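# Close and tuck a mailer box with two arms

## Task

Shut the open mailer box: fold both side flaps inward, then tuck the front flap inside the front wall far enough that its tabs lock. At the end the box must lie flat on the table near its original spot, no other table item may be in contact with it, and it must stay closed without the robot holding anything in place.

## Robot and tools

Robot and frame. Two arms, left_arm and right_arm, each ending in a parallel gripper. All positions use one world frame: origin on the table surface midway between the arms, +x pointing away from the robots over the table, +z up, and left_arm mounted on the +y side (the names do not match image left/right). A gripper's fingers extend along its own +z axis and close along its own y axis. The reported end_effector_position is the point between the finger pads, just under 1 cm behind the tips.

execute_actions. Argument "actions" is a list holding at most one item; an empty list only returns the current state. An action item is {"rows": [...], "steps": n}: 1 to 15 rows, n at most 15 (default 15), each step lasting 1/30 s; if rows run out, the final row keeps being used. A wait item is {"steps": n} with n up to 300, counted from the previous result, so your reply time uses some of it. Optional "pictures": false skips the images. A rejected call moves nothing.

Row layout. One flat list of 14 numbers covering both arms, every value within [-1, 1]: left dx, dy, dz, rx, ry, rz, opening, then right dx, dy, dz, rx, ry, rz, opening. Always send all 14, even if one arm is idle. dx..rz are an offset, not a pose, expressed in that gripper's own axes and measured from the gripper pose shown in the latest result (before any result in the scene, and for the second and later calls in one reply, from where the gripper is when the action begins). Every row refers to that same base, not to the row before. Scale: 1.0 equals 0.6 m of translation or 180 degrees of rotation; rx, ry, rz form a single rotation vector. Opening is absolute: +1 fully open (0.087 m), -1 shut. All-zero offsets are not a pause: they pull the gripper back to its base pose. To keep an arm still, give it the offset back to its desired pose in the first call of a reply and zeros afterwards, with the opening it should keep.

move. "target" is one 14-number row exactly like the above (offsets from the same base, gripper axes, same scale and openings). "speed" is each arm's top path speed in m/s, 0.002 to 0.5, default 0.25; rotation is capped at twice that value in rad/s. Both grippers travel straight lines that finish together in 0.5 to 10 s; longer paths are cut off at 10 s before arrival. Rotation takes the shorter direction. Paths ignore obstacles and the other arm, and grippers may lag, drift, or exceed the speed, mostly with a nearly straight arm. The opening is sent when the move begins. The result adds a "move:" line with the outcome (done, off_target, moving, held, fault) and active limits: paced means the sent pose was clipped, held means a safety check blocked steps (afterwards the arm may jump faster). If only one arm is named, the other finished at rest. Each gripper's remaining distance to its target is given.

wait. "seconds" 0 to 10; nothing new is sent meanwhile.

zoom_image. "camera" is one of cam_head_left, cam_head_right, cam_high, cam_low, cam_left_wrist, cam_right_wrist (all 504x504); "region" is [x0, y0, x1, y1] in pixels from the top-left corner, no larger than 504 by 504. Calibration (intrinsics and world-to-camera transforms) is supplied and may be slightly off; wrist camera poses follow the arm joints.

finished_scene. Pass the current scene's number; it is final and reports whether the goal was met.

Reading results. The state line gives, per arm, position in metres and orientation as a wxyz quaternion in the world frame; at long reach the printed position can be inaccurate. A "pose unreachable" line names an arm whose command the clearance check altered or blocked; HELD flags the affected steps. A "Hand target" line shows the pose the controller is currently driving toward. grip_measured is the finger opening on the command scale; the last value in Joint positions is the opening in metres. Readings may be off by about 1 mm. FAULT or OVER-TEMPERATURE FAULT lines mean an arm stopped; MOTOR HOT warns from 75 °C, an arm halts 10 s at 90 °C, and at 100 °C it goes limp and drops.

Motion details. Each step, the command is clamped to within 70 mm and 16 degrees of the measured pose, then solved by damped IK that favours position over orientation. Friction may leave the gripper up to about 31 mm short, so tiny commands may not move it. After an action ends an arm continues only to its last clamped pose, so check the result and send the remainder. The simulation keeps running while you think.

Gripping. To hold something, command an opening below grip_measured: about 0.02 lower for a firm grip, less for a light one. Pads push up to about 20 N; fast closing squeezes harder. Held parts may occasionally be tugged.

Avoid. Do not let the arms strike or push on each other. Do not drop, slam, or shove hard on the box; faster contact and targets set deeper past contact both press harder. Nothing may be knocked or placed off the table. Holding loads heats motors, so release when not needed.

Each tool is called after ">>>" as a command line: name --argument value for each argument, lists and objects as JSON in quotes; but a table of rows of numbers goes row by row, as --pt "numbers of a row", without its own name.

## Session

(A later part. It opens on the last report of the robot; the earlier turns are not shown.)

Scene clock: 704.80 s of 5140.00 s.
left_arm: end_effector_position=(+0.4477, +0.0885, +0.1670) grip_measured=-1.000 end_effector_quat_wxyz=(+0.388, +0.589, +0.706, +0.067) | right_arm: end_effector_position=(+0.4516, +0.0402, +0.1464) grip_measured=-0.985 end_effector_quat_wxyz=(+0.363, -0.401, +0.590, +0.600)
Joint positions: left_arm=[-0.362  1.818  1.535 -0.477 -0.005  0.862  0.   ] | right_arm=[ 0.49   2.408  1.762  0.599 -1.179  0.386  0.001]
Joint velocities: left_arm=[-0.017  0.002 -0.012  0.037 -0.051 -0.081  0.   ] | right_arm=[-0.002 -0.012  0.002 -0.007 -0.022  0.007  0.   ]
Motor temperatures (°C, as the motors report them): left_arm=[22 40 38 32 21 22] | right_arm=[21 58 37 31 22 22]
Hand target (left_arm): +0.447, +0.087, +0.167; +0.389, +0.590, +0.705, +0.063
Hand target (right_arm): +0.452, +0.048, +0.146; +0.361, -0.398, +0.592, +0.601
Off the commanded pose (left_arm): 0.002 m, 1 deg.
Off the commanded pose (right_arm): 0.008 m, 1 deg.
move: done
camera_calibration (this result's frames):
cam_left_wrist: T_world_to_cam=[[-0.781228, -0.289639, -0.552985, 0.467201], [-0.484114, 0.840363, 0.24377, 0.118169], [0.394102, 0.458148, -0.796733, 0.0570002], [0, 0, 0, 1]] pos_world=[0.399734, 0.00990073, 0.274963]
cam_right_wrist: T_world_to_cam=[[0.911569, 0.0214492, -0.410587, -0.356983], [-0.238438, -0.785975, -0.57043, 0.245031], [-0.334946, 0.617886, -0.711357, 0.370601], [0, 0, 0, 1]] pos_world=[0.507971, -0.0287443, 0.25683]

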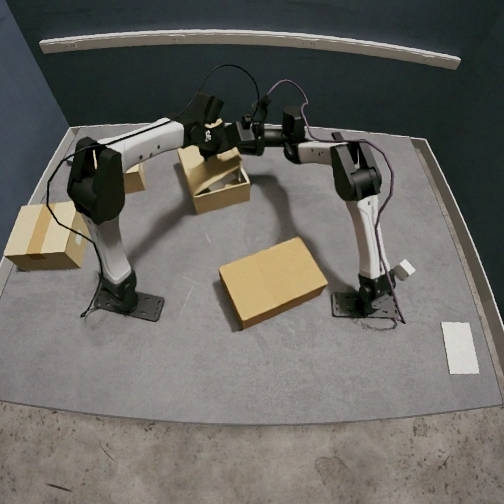

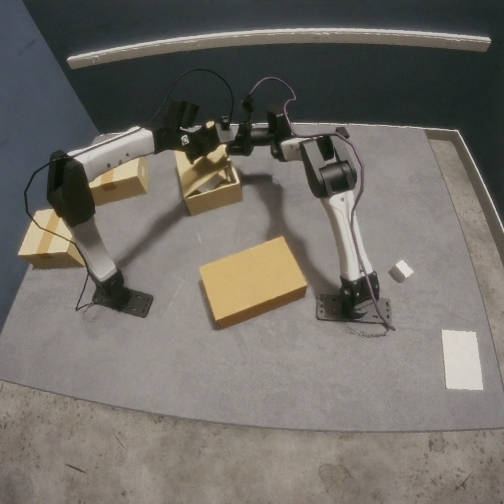

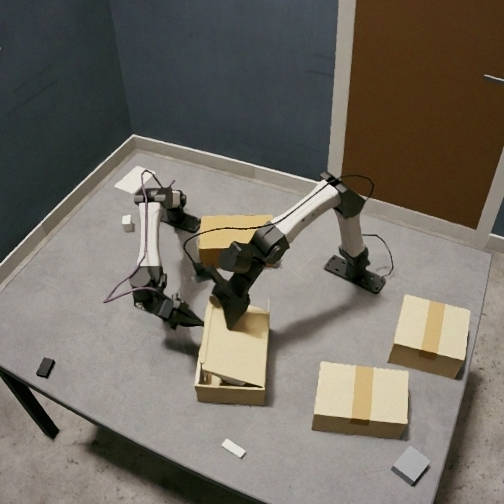

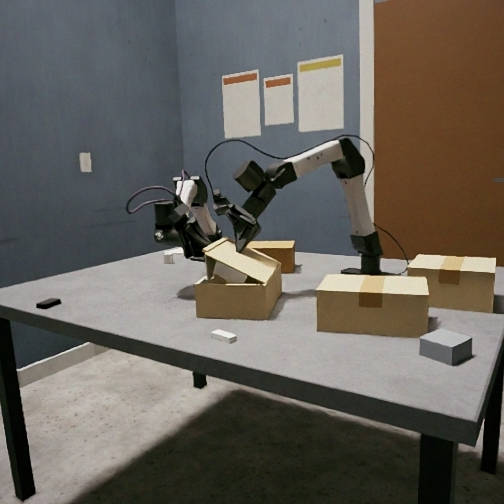

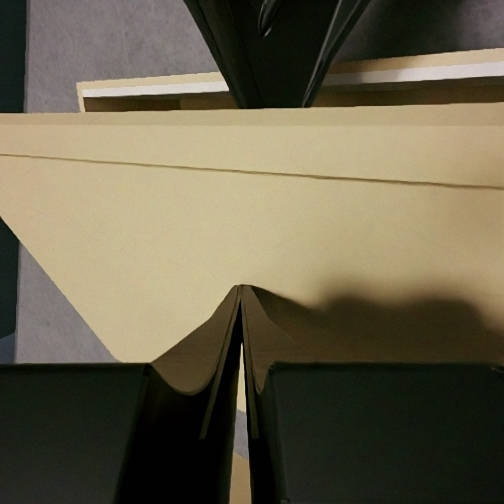

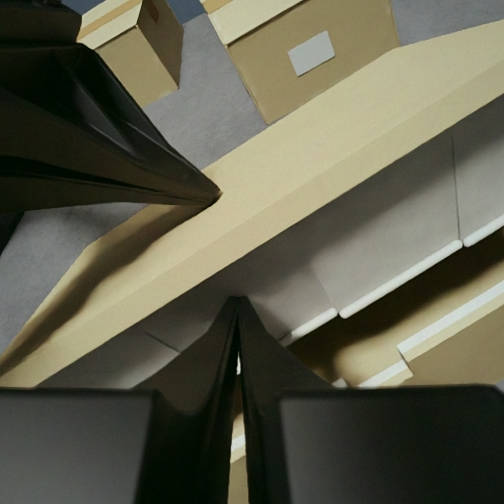

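>>> move --target '[0.039,-0.046,0.058,0,0,0,-1,0.056,-0.025,-0.03,0,0,0,-1]' --speed 0.03

>>> move --target '[0.045,-0.055,0.065,0,0,0,-1,0,0,-0.1,0,0,0,-1]' --speed 0.05

Scene clock: 708.57 s of 5140.00 s.
left_arm: end_effector_position=(+0.4531, +0.0855, +0.1411) grip_measured=-1.000 end_effector_quat_wxyz=(+0.413, +0.581, +0.698, +0.072) | right_arm: end_effector_position=(+0.4519, +0.0260, +0.1207) grip_measured=-0.985 end_effector_quat_wxyz=(+0.363, -0.401, +0.590, +0.600)
Joint positions: left_arm=[-0.362  1.818  1.395 -0.283 -0.006  0.862  0.   ] | right_arm=[ 0.465  2.433  1.695  0.691 -1.204  0.386  0.001]
Joint velocities: left_arm=[ 0.007 -0.022 -0.012  0.007 -0.022  0.037  0.   ] | right_arm=[ 0.007 -0.002  0.002  0.007 -0.081  0.037 -0.001]
Motor temperatures (°C, as the motors report them): left_arm=[22 41 38 32 21 22] | right_arm=[21 58 37 31 22 22]
Hand target (left_arm): +0.447, +0.088, +0.117; +0.388, +0.589, +0.706, +0.067
Hand target (right_arm): +0.452, +0.022, +0.110; +0.362, -0.401, +0.590, +0.599
Off the commanded pose (left_arm): 0.025 m, 3 deg.
Off the commanded pose (right_arm): 0.012 m, 0 deg.
move: off_target (left_arm, right_arm)
camera_calibration (this result's frames):
cam_left_wrist: T_world_to_cam=[[-0.754249, -0.30546, -0.581208, 0.449358], [-0.495244, 0.845856, 0.198143, 0.140562], [0.431094, 0.437288, -0.789264, 0.0195589], [0, 0, 0, 1]] pos_world=[0.400109, 0.00981301, 0.248756]
cam_right_wrist: T_world_to_cam=[[0.911379, 0.0215082, -0.411006, -0.36738], [-0.239035, -0.785279, -0.571139, 0.219648], [-0.335038, 0.618769, -0.710545, 0.361162], [0, 0, 0, 1]] pos_world=[0.508329, -0.0430889, 0.231076]

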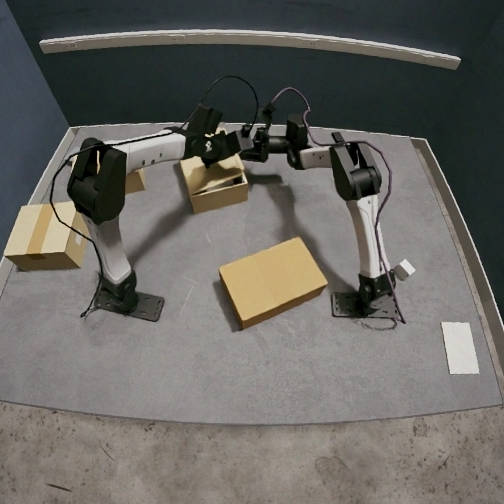

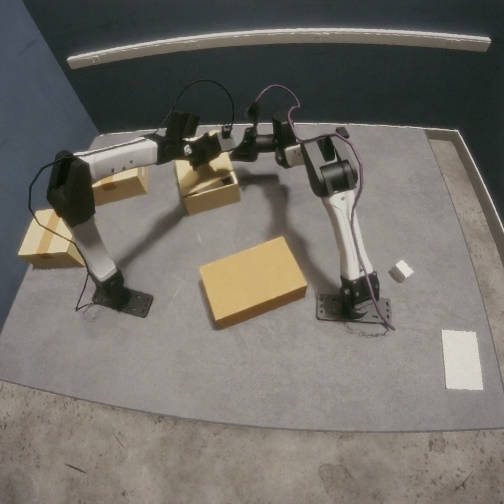

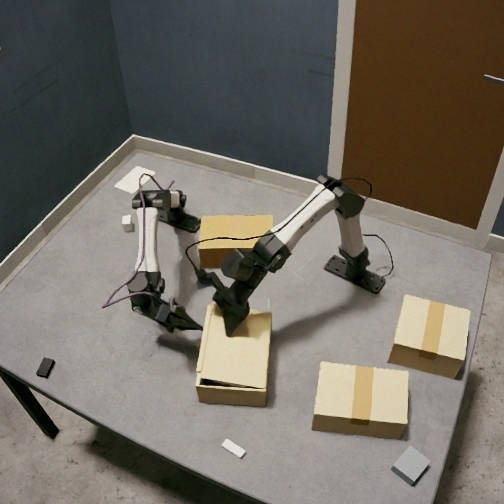

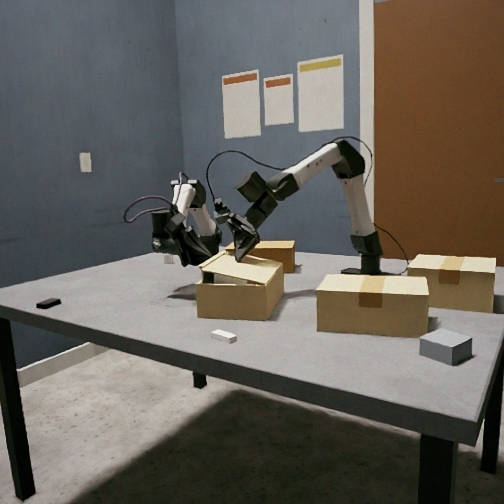

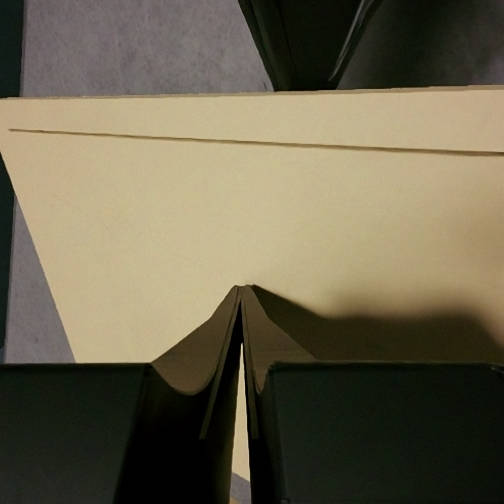

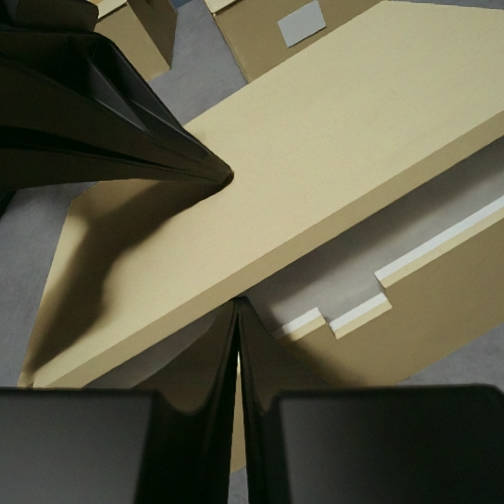

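Scene clock: 710.13 s of 5140.00 s.
left_arm: end_effector_position=(+0.4649, +0.0791, +0.1190) grip_measured=-1.000 end_effector_quat_wxyz=(+0.452, +0.568, +0.683, +0.079) | right_arm: end_effector_position=(+0.4565, -0.0306, +0.1122) grip_measured=-0.985 end_effector_quat_wxyz=(+0.351, -0.391, +0.600, +0.604)
Joint positions: left_arm=[-0.362  1.848  1.277 -0.048 -0.009  0.862  0.   ] | right_arm=[ 0.358  2.39   1.595  0.701 -1.307  0.376  0.001]
Joint velocities: left_arm=[-0.002  0.002  0.002 -0.022 -0.007 -0.081  0.   ] | right_arm=[ 0.007  0.002 -0.007  0.037 -0.022 -0.007  0.   ]
Motor temperatures (°C, as the motors report them): left_arm=[22 41 38 32 21 22] | right_arm=[21 58 37 31 22 22]
Hand target (left_arm): +0.453, +0.084, +0.084; +0.413, +0.581, +0.698, +0.072
Hand target (right_arm): +0.454, -0.034, +0.122; +0.362, -0.401, +0.590, +0.600
Off the commanded pose (left_arm): 0.037 m, 5 deg.
Off the commanded pose (right_arm): 0.010 m, 2 deg.
move: off_target (left_arm)
camera_calibration (this result's frames):
cam_left_wrist: T_world_to_cam=[[-0.707426, -0.332915, -0.62347, 0.428868], [-0.509096, 0.851911, 0.122755, 0.1712], [0.490274, 0.404247, -0.77215, -0.027112], [0, 0, 0, 1]] pos_world=[0.403842, 0.00788892, 0.225436]
cam_right_wrist: T_world_to_cam=[[0.895871, 0.0142545, -0.444085, -0.363288], [-0.262238, -0.789872, -0.554377, 0.180038], [-0.358672, 0.613107, -0.703885, 0.401504], [0, 0, 0, 1]] pos_world=[0.51668, -0.0987788, 0.221091]

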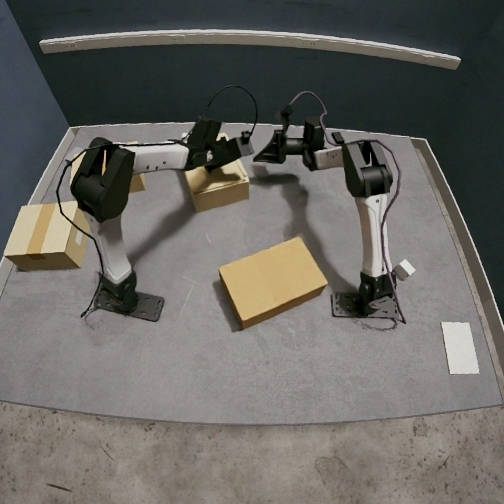

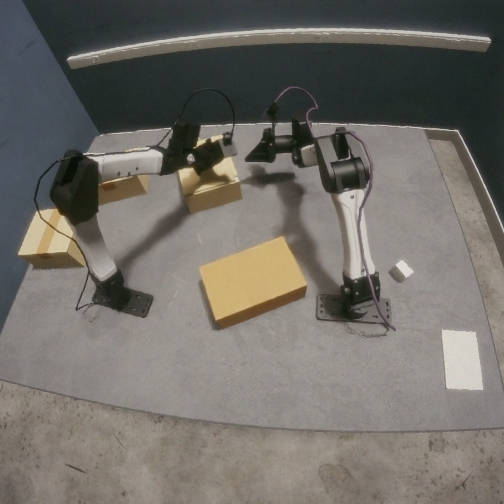

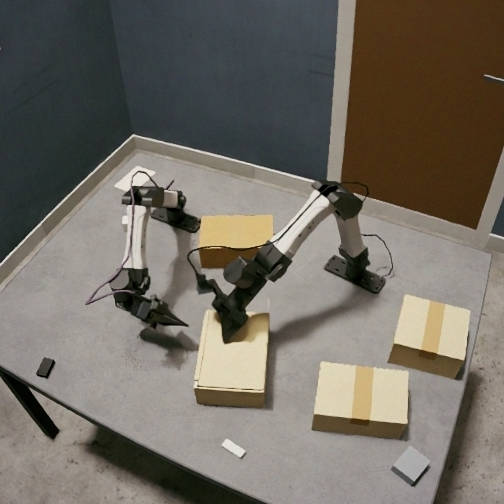

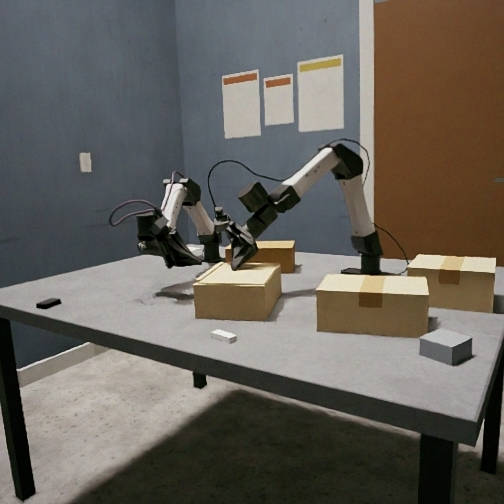

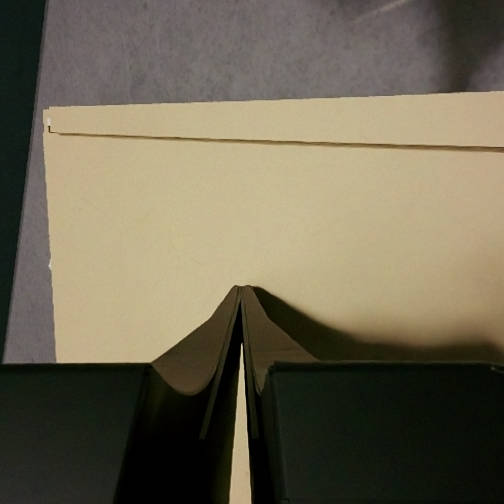

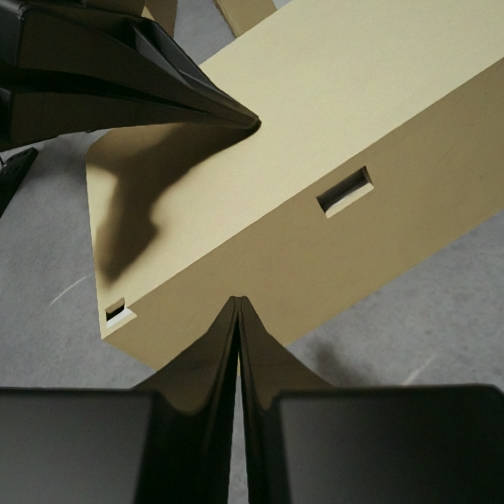

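>>> move --target '[0.031,-0.036,0.034,0,0,0,-1,-0.105,-0.04,0,0,0,0,-1]' --speed 0.1

>>> move --target '[0.031,-0.036,0.034,0,0,0,-1,0,0,0.165,0,0,0,-1]' --speed 0.1

>>> move --target '[0.031,-0.036,0.034,0,0,0,-1,0.1,-0.05,0,0,0,0,-1]' --speed 0.05

Scene clock: 716.33 s of 5140.00 s.
left_arm: end_effector_position=(+0.4747, +0.0735, +0.1195) grip_measured=-1.000 end_effector_quat_wxyz=(+0.489, +0.555, +0.667, +0.086) | right_arm: end_effector_position=(+0.5031, -0.0248, +0.1583) grip_measured=-0.985 end_effector_quat_wxyz=(+0.350, -0.388, +0.600, +0.605)
Joint positions: left_arm=[-0.362  1.861  1.225  0.105 -0.009  0.862  0.   ] | right_arm=[ 0.342  2.492  1.981  0.421 -1.322  0.385  0.001]
Joint velocities: left_arm=[ 0.007 -0.012  0.002 -0.037 -0.095 -0.066  0.   ] | right_arm=[-0.002 -0.002 -0.007 -0.007 -0.007 -0.037  0.   ]
Motor temperatures (°C, as the motors report them): left_arm=[22 40 37 32 21 22] | right_arm=[21 59 37 31 22 22]
Hand target (left_arm): +0.464, +0.080, +0.085; +0.451, +0.569, +0.683, +0.079
Hand target (right_arm): +0.507, -0.027, +0.157; +0.351, -0.390, +0.599, +0.604
Off the commanded pose (left_arm): 0.037 m, 5 deg.
Off the commanded pose (right_arm): 0.004 m, 0 deg.
After step 90, 1.80 s passed at rest.
move: off_target (left_arm)
camera_calibration (this result's frames):
cam_left_wrist: T_world_to_cam=[[-0.658862, -0.361053, -0.659955, 0.417673], [-0.515872, 0.855373, 0.0470537, 0.192892], [0.547519, 0.371454, -0.74983, -0.0566609], [0, 0, 0, 1]] pos_world=[0.40572, 0.00685427, 0.224083]
cam_right_wrist: T_world_to_cam=[[0.893582, 0.0136342, -0.448693, -0.382728], [-0.266535, -0.788163, -0.55476, 0.22459], [-0.361207, 0.615316, -0.700654, 0.447933], [0, 0, 0, 1]] pos_world=[0.563657, -0.0933886, 0.266712]

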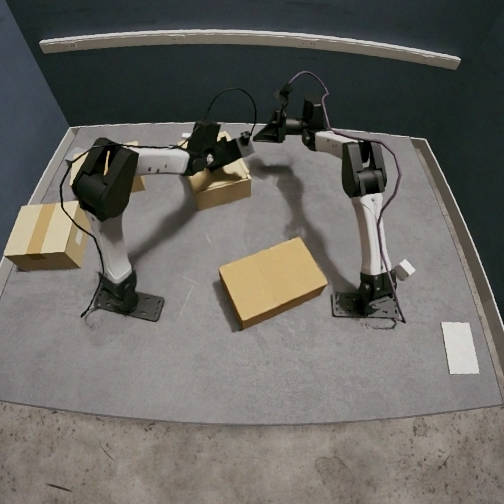

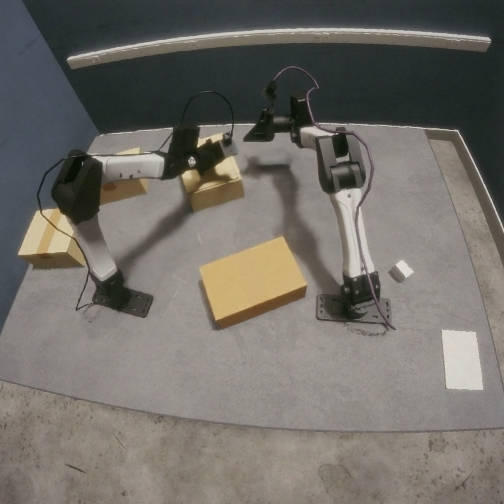

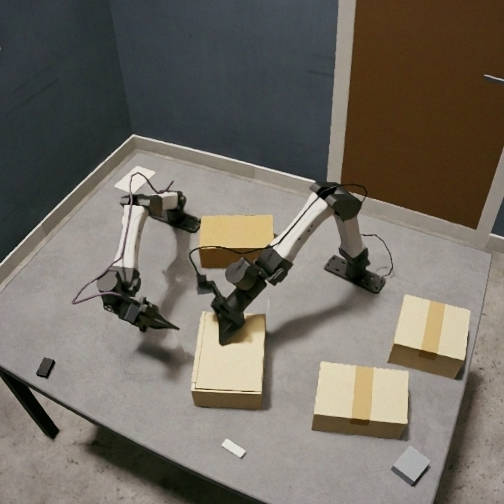

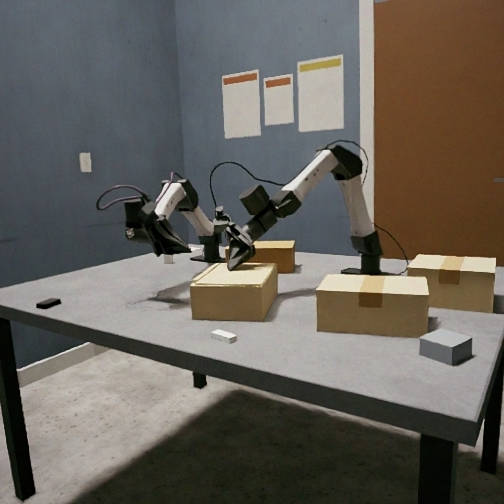

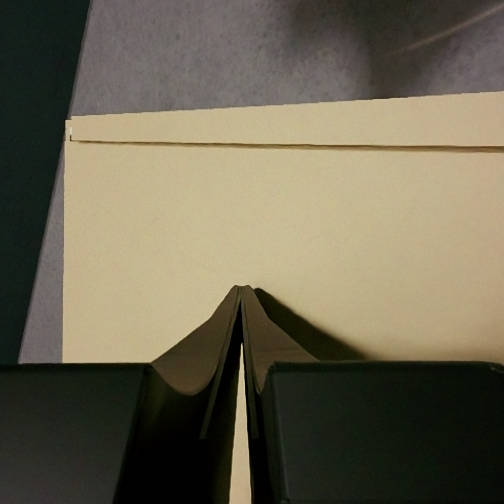

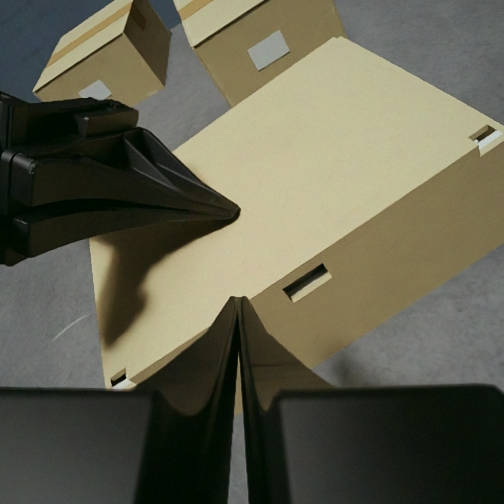

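Scene clock: 717.77 s of 5140.00 s.
left_arm: end_effector_position=(+0.4865, +0.0667, +0.1202) grip_measured=-1.000 end_effector_quat_wxyz=(+0.525, +0.541, +0.651, +0.092) | right_arm: end_effector_position=(+0.4969, +0.0730, +0.1575) grip_measured=-0.985 end_effector_quat_wxyz=(+0.353, -0.394, +0.596, +0.605)
Joint positions: left_arm=[-0.362  1.894  1.195  0.253 -0.01   0.863  0.   ] | right_arm=[ 0.507  2.662  2.289  0.324 -1.164  0.413  0.001]
Joint velocities: left_arm=[-0.022  0.002 -0.012  0.037 -0.007  0.007  0.   ] | right_arm=[ 0.007  0.007  0.022 -0.095  0.022  0.007  0.001]
Motor temperatures (°C, as the motors report them): left_arm=[22 40 37 32 21 22] | right_arm=[21 59 37 31 22 22]
Hand target (left_arm): +0.477, +0.072, +0.086; +0.489, +0.555, +0.667, +0.086
Hand target (right_arm): +0.500, +0.074, +0.156; +0.351, -0.388, +0.601, +0.604
Off the commanded pose (left_arm): 0.037 m, 5 deg.
Off the commanded pose (right_arm): 0.002 m, 1 deg.
move: off_target (left_arm)
camera_calibration (this result's frames):
cam_left_wrist: T_world_to_cam=[[-0.608815, -0.390062, -0.690793, 0.404726], [-0.51672, 0.855703, -0.0277798, 0.214159], [0.60195, 0.340034, -0.722518, -0.0877277], [0, 0, 0, 1]] pos_world=[0.409872, 0.00444163, 0.222147]
cam_right_wrist: T_world_to_cam=[[0.899538, 0.0210198, -0.436337, -0.384387], [-0.253651, -0.78808, -0.560884, 0.294212], [-0.355658, 0.615214, -0.703576, 0.38263], [0, 0, 0, 1]] pos_world=[0.556483, 0.00454322, 0.266506]

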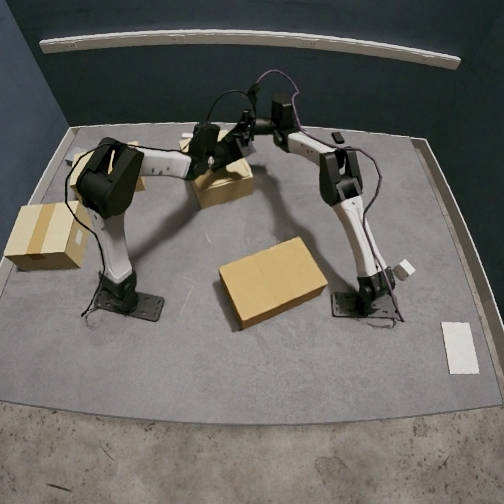

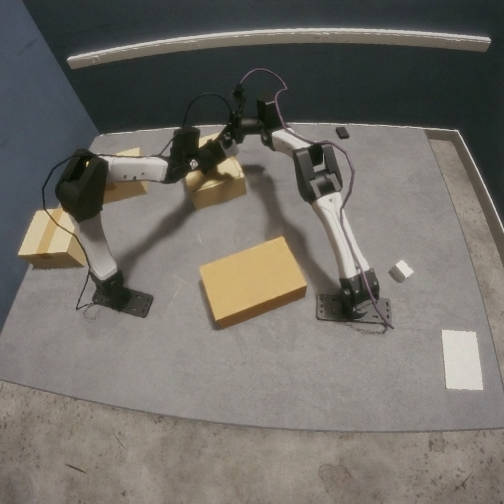

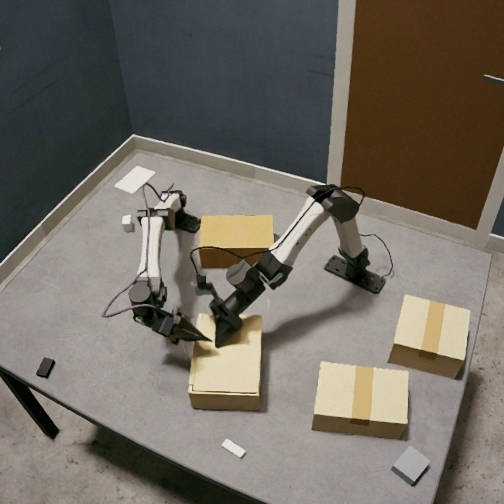

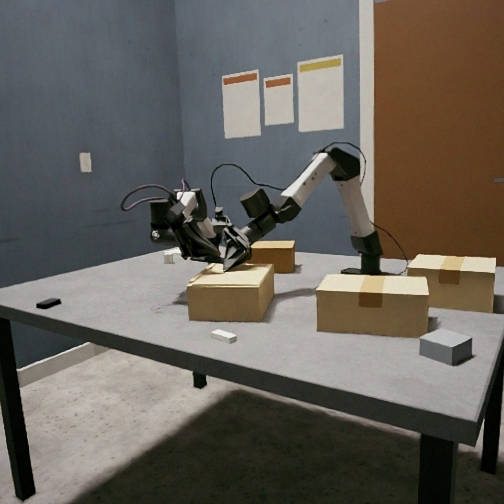

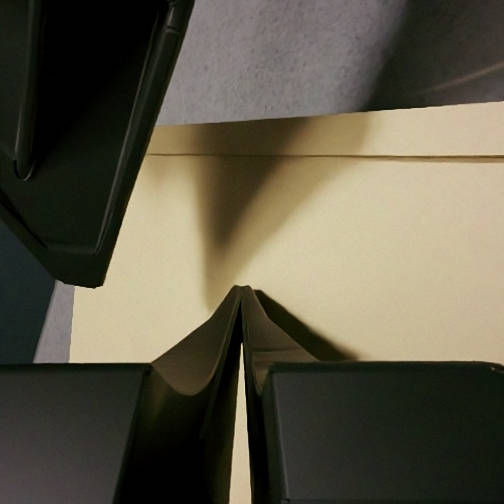

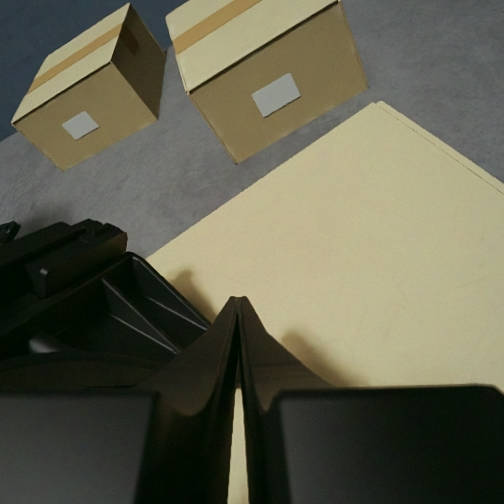

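Scene clock: 719.43 s of 5140.00 s.
left_arm: end_effector_position=(+0.4994, +0.0593, +0.1204) grip_measured=-1.000 end_effector_quat_wxyz=(+0.558, +0.526, +0.634, +0.098) | right_arm: end_effector_position=(+0.4985, +0.0739, +0.1196) grip_measured=-0.985 end_effector_quat_wxyz=(+0.371, -0.404, +0.580, +0.602)
Joint positions: left_arm=[-0.362  1.942  1.185  0.39  -0.011  0.863  0.   ] | right_arm=[ 0.507  2.716  2.215  0.504 -1.165  0.413  0.001]
Joint velocities: left_arm=[ 0.017  0.017 -0.002  0.007  0.051 -0.066  0.   ] | right_arm=[-0.007  0.002 -0.022 -0.007 -0.037 -0.051 -0.001]
Motor temperatures (°C, as the motors report them): left_arm=[22 41 37 32 21 22] | right_arm=[21 59 37 31 22 22]
Hand target (left_arm): +0.491, +0.064, +0.086; +0.525, +0.541, +0.651, +0.092
Hand target (right_arm): +0.496, +0.072, +0.091; +0.353, -0.394, +0.596, +0.605
Off the commanded pose (left_arm): 0.036 m, 5 deg.
Off the commanded pose (right_arm): 0.029 m, 3 deg.
move: off_target (left_arm, right_arm)
camera_calibration (this result's frames):
cam_left_wrist: T_world_to_cam=[[-0.560097, -0.418627, -0.714873, 0.390115], [-0.513327, 0.852678, -0.0971371, 0.233975], [0.65022, 0.312557, -0.692475, -0.118983], [0, 0, 0, 1]] pos_world=[0.415973, 0.000996556, 0.219217]
cam_right_wrist: T_world_to_cam=[[0.919032, 0.0321544, -0.392869, -0.418109], [-0.225333, -0.774911, -0.59054, 0.262554], [-0.323427, 0.631252, -0.704923, 0.338932], [0, 0, 0, 1]] pos_world=[0.553037, 0.00294847, 0.229707]

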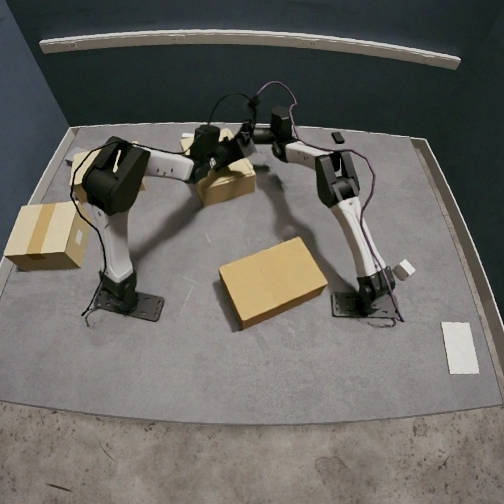

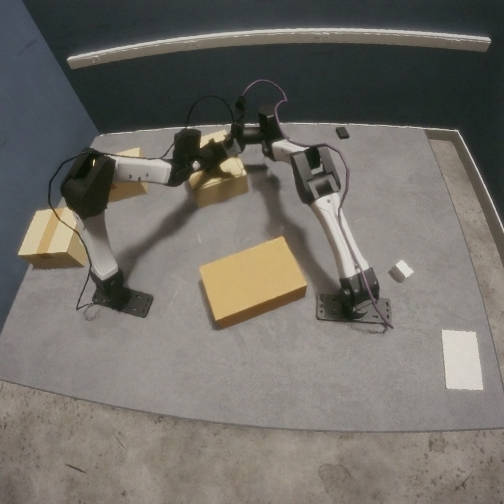

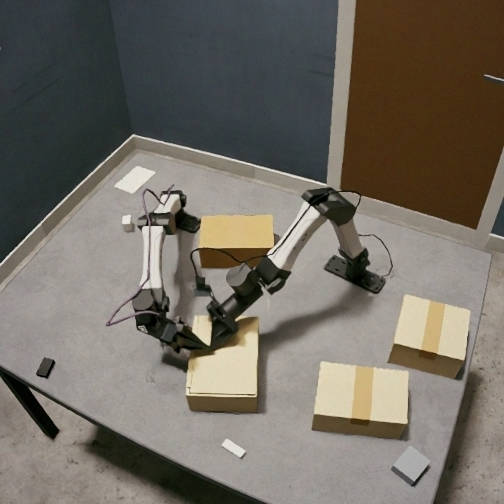

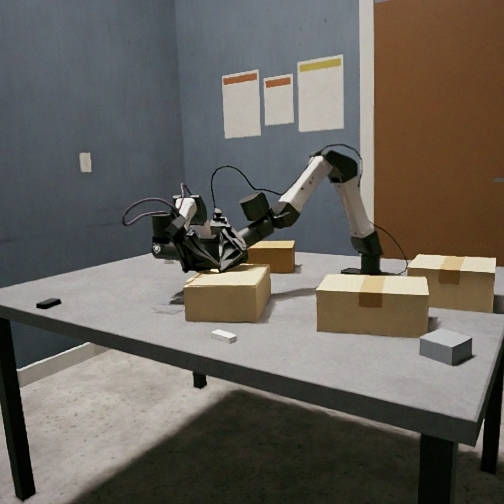

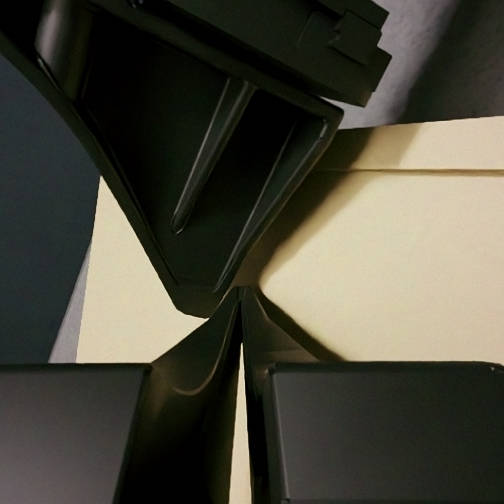

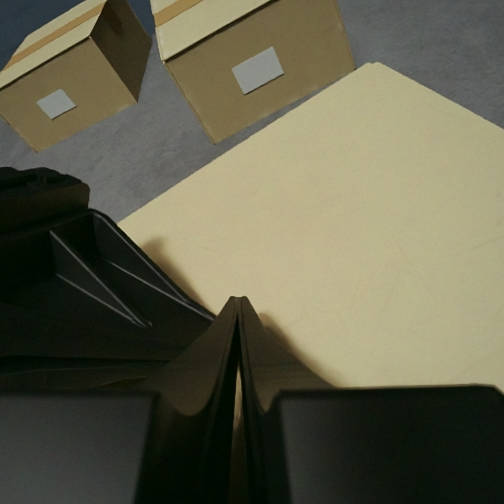

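>>> move --target '[0,0,-0.15,0,0,0,-1,0.04,-0.02,0,0,0,0,-1]' --speed 0.1

>>> move --target '[0,0,0,0,0,0,-1,-0.05,0.022,0,0,0,0,-1]' --speed 0.04

Scene clock: 722.90 s of 5140.00 s.
left_arm: end_effector_position=(+0.4349, +0.0972, +0.1701) grip_measured=-1.000 end_effector_quat_wxyz=(+0.578, +0.517, +0.623, +0.102) | right_arm: end_effector_position=(+0.5006, +0.0750, +0.1194) grip_measured=-0.985 end_effector_quat_wxyz=(+0.390, -0.414, +0.564, +0.599)
Joint positions: left_arm=[-0.362  1.59   0.924  0.35  -0.011  0.863  0.   ] | right_arm=[ 0.507  2.73   2.214  0.572 -1.165  0.413  0.001]
Joint velocities: left_arm=[ 0.002  0.007  0.002  0.051  0.037 -0.022  0.   ] | right_arm=[-0.002 -0.007 -0.007 -0.022 -0.007  0.007  0.   ]
Motor temperatures (°C, as the motors report them): left_arm=[22 41 37 32 21 22] | right_arm=[21 59 37 31 22 22]
Hand target (left_arm): +0.426, +0.100, +0.154; +0.558, +0.526, +0.634, +0.098
Hand target (right_arm): +0.499, +0.074, +0.093; +0.371, -0.404, +0.580, +0.602
Off the commanded pose (left_arm): 0.020 m, 3 deg.
Off the commanded pose (right_arm): 0.027 m, 3 deg.
move: off_target (left_arm, right_arm)
camera_calibration (this result's frames):
cam_left_wrist: T_world_to_cam=[[-0.528559, -0.437119, -0.727703, 0.395622], [-0.508454, 0.849474, -0.140956, 0.178974], [0.67978, 0.2955, -0.671252, -0.0692711], [0, 0, 0, 1]] pos_world=[0.347199, 0.0413697, 0.266625]
cam_right_wrist: T_world_to_cam=[[0.936498, 0.0408547, -0.348285, -0.434867], [-0.196841, -0.760718, -0.618516, 0.251701], [-0.290216, 0.647795, -0.704369, 0.320853], [0, 0, 0, 1]] pos_world=[0.549914, 0.00139271, 0.230222]

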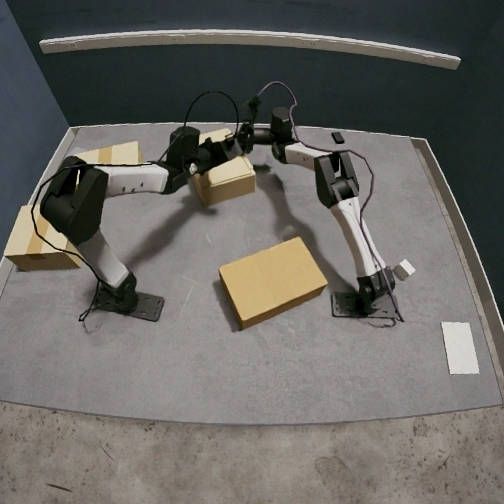

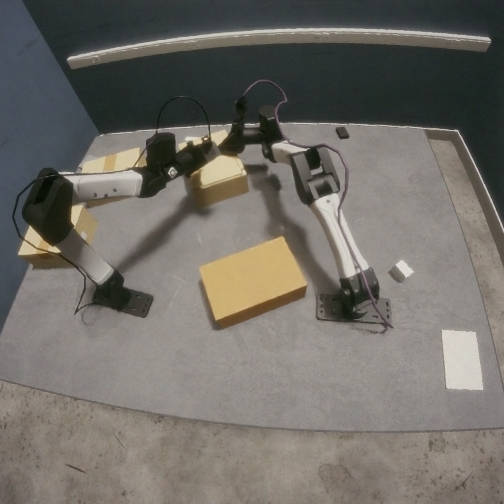

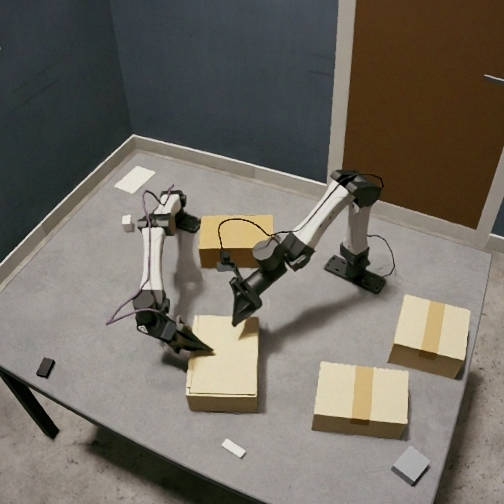

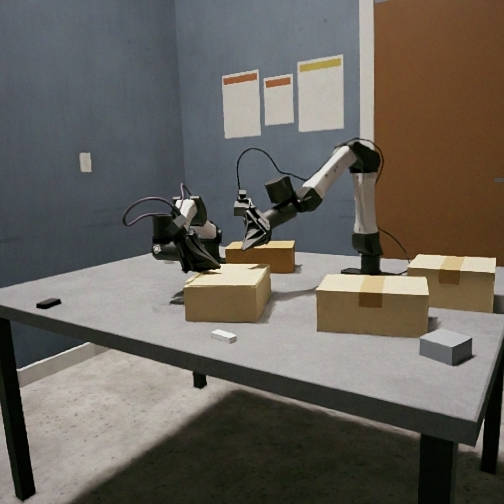

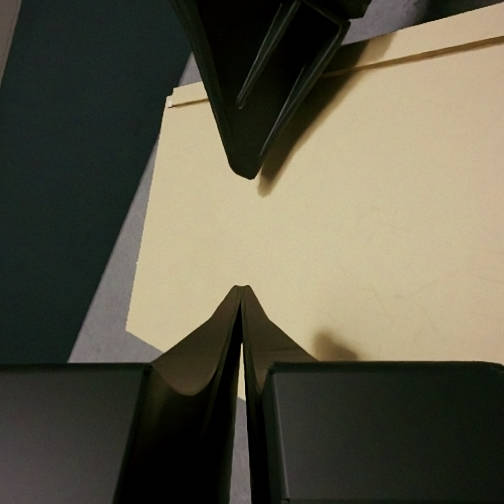

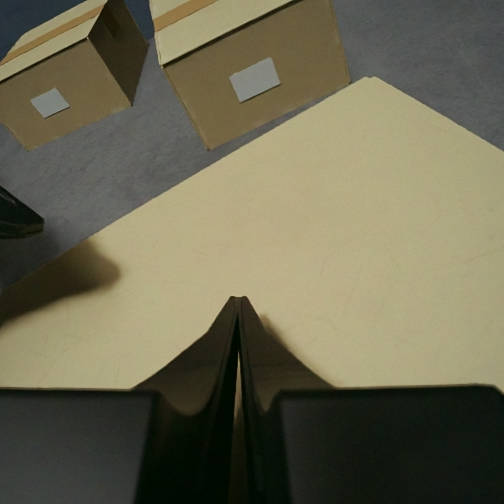

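Scene clock: 724.03 s of 5140.00 s.
left_arm: end_effector_position=(+0.4349, +0.0972, +0.1701) grip_measured=-1.000 end_effector_quat_wxyz=(+0.578, +0.517, +0.623, +0.102) | right_arm: end_effector_position=(+0.4987, +0.0740, +0.1360) grip_measured=-0.985 end_effector_quat_wxyz=(+0.385, -0.412, +0.567, +0.600)
Joint positions: left_arm=[-0.362  1.59   0.924  0.35  -0.011  0.863  0.   ] | right_arm=[ 0.507  2.693  2.214  0.523 -1.165  0.413  0.001]
Joint velocities: left_arm=[ 0.017  0.007 -0.002 -0.051 -0.007 -0.007  0.   ] | right_arm=[-0.002 -0.002  0.007 -0.11   0.007  0.007  0.   ]
Motor temperatures (°C, as the motors report them): left_arm=[22 41 37 33 21 22] | right_arm=[21 60 37 31 22 22]
Hand target (left_arm): +0.435, +0.097, +0.170; +0.578, +0.517, +0.623, +0.102
Hand target (right_arm): +0.499, +0.074, +0.152; +0.390, -0.414, +0.563, +0.600
Off the commanded pose (left_arm): 0.000 m, 0 deg.
Off the commanded pose (right_arm): 0.016 m, 1 deg.
move: off_target (right_arm)
camera_calibration (this result's frames):
cam_left_wrist: T_world_to_cam=[[-0.528559, -0.437119, -0.727703, 0.395622], [-0.508454, 0.849474, -0.140956, 0.178974], [0.67978, 0.2955, -0.671252, -0.0692711], [0, 0, 0, 1]] pos_world=[0.347199, 0.0413697, 0.266625]
cam_right_wrist: T_world_to_cam=[[0.932758, 0.0389916, -0.358389, -0.423933], [-0.203355, -0.763963, -0.612378, 0.263519], [-0.297673, 0.644081, -0.704664, 0.33661], [0, 0, 0, 1]] pos_world=[0.549215, 0.00104456, 0.246638]

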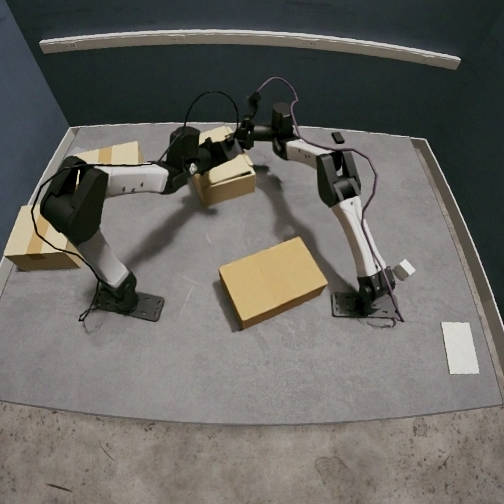

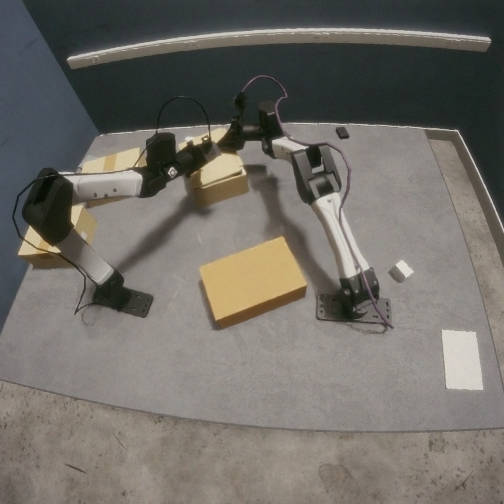

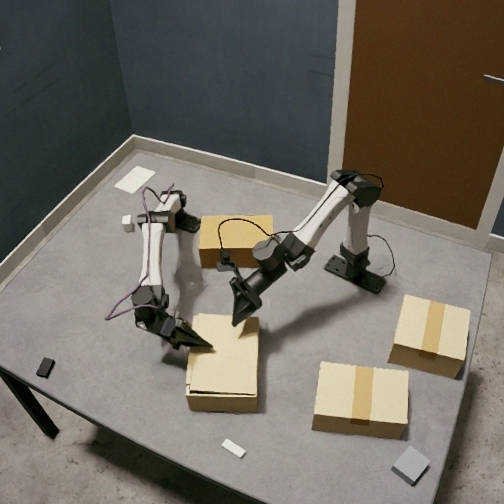

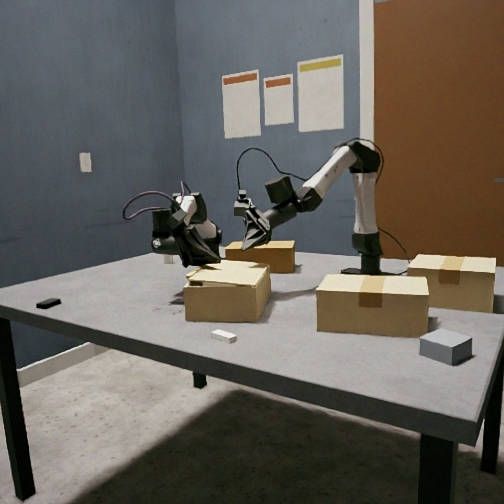

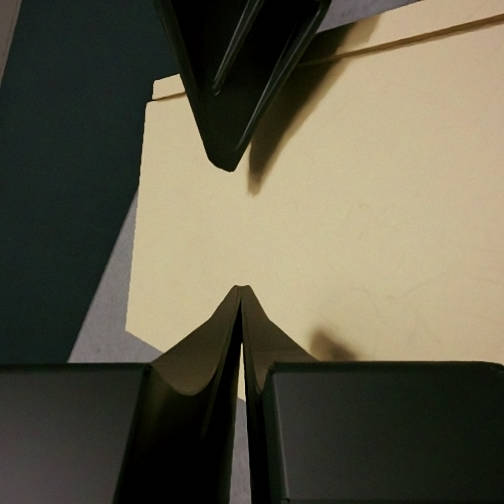

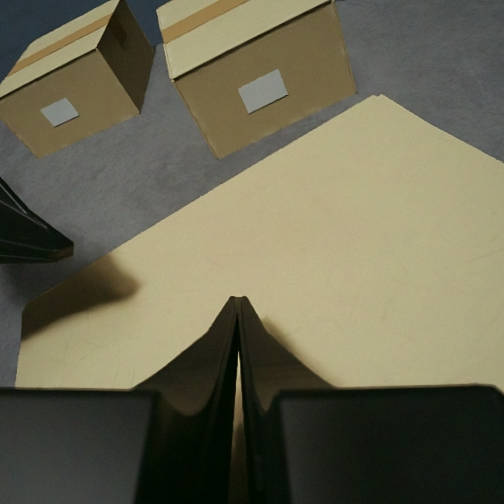

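>>> zoom_image --camera "cam_low" --region '[170,240,290,330]'

>>> zoom_image --camera "cam_high" --region '[170,300,280,420]'

Region (170, 240, 290, 330) of cam_low's 504x504 image, scaled by 4.200, with more detail than that image has; it fills the top 378 rows of this view, and the rest is white.

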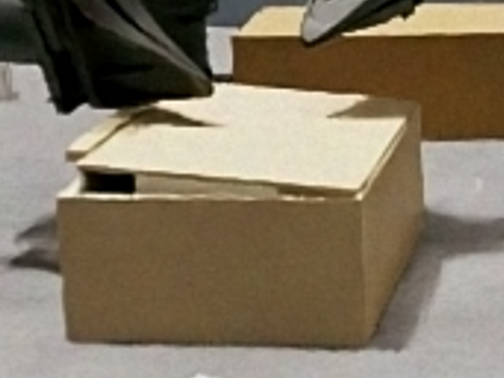

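Region (170, 300, 280, 420) of cam_high's 504x504 image, scaled by 4.200, with more detail than that image has; it fills the left 462 columns of this view, and the rest is white.

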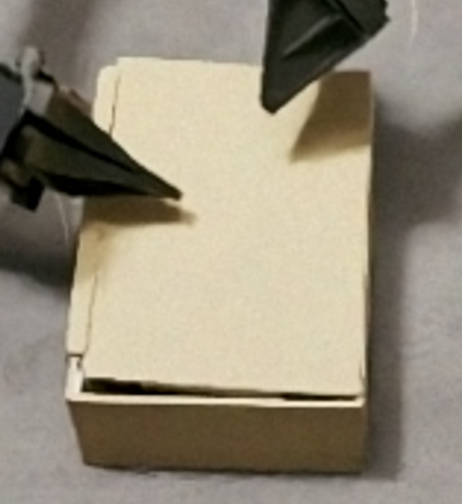

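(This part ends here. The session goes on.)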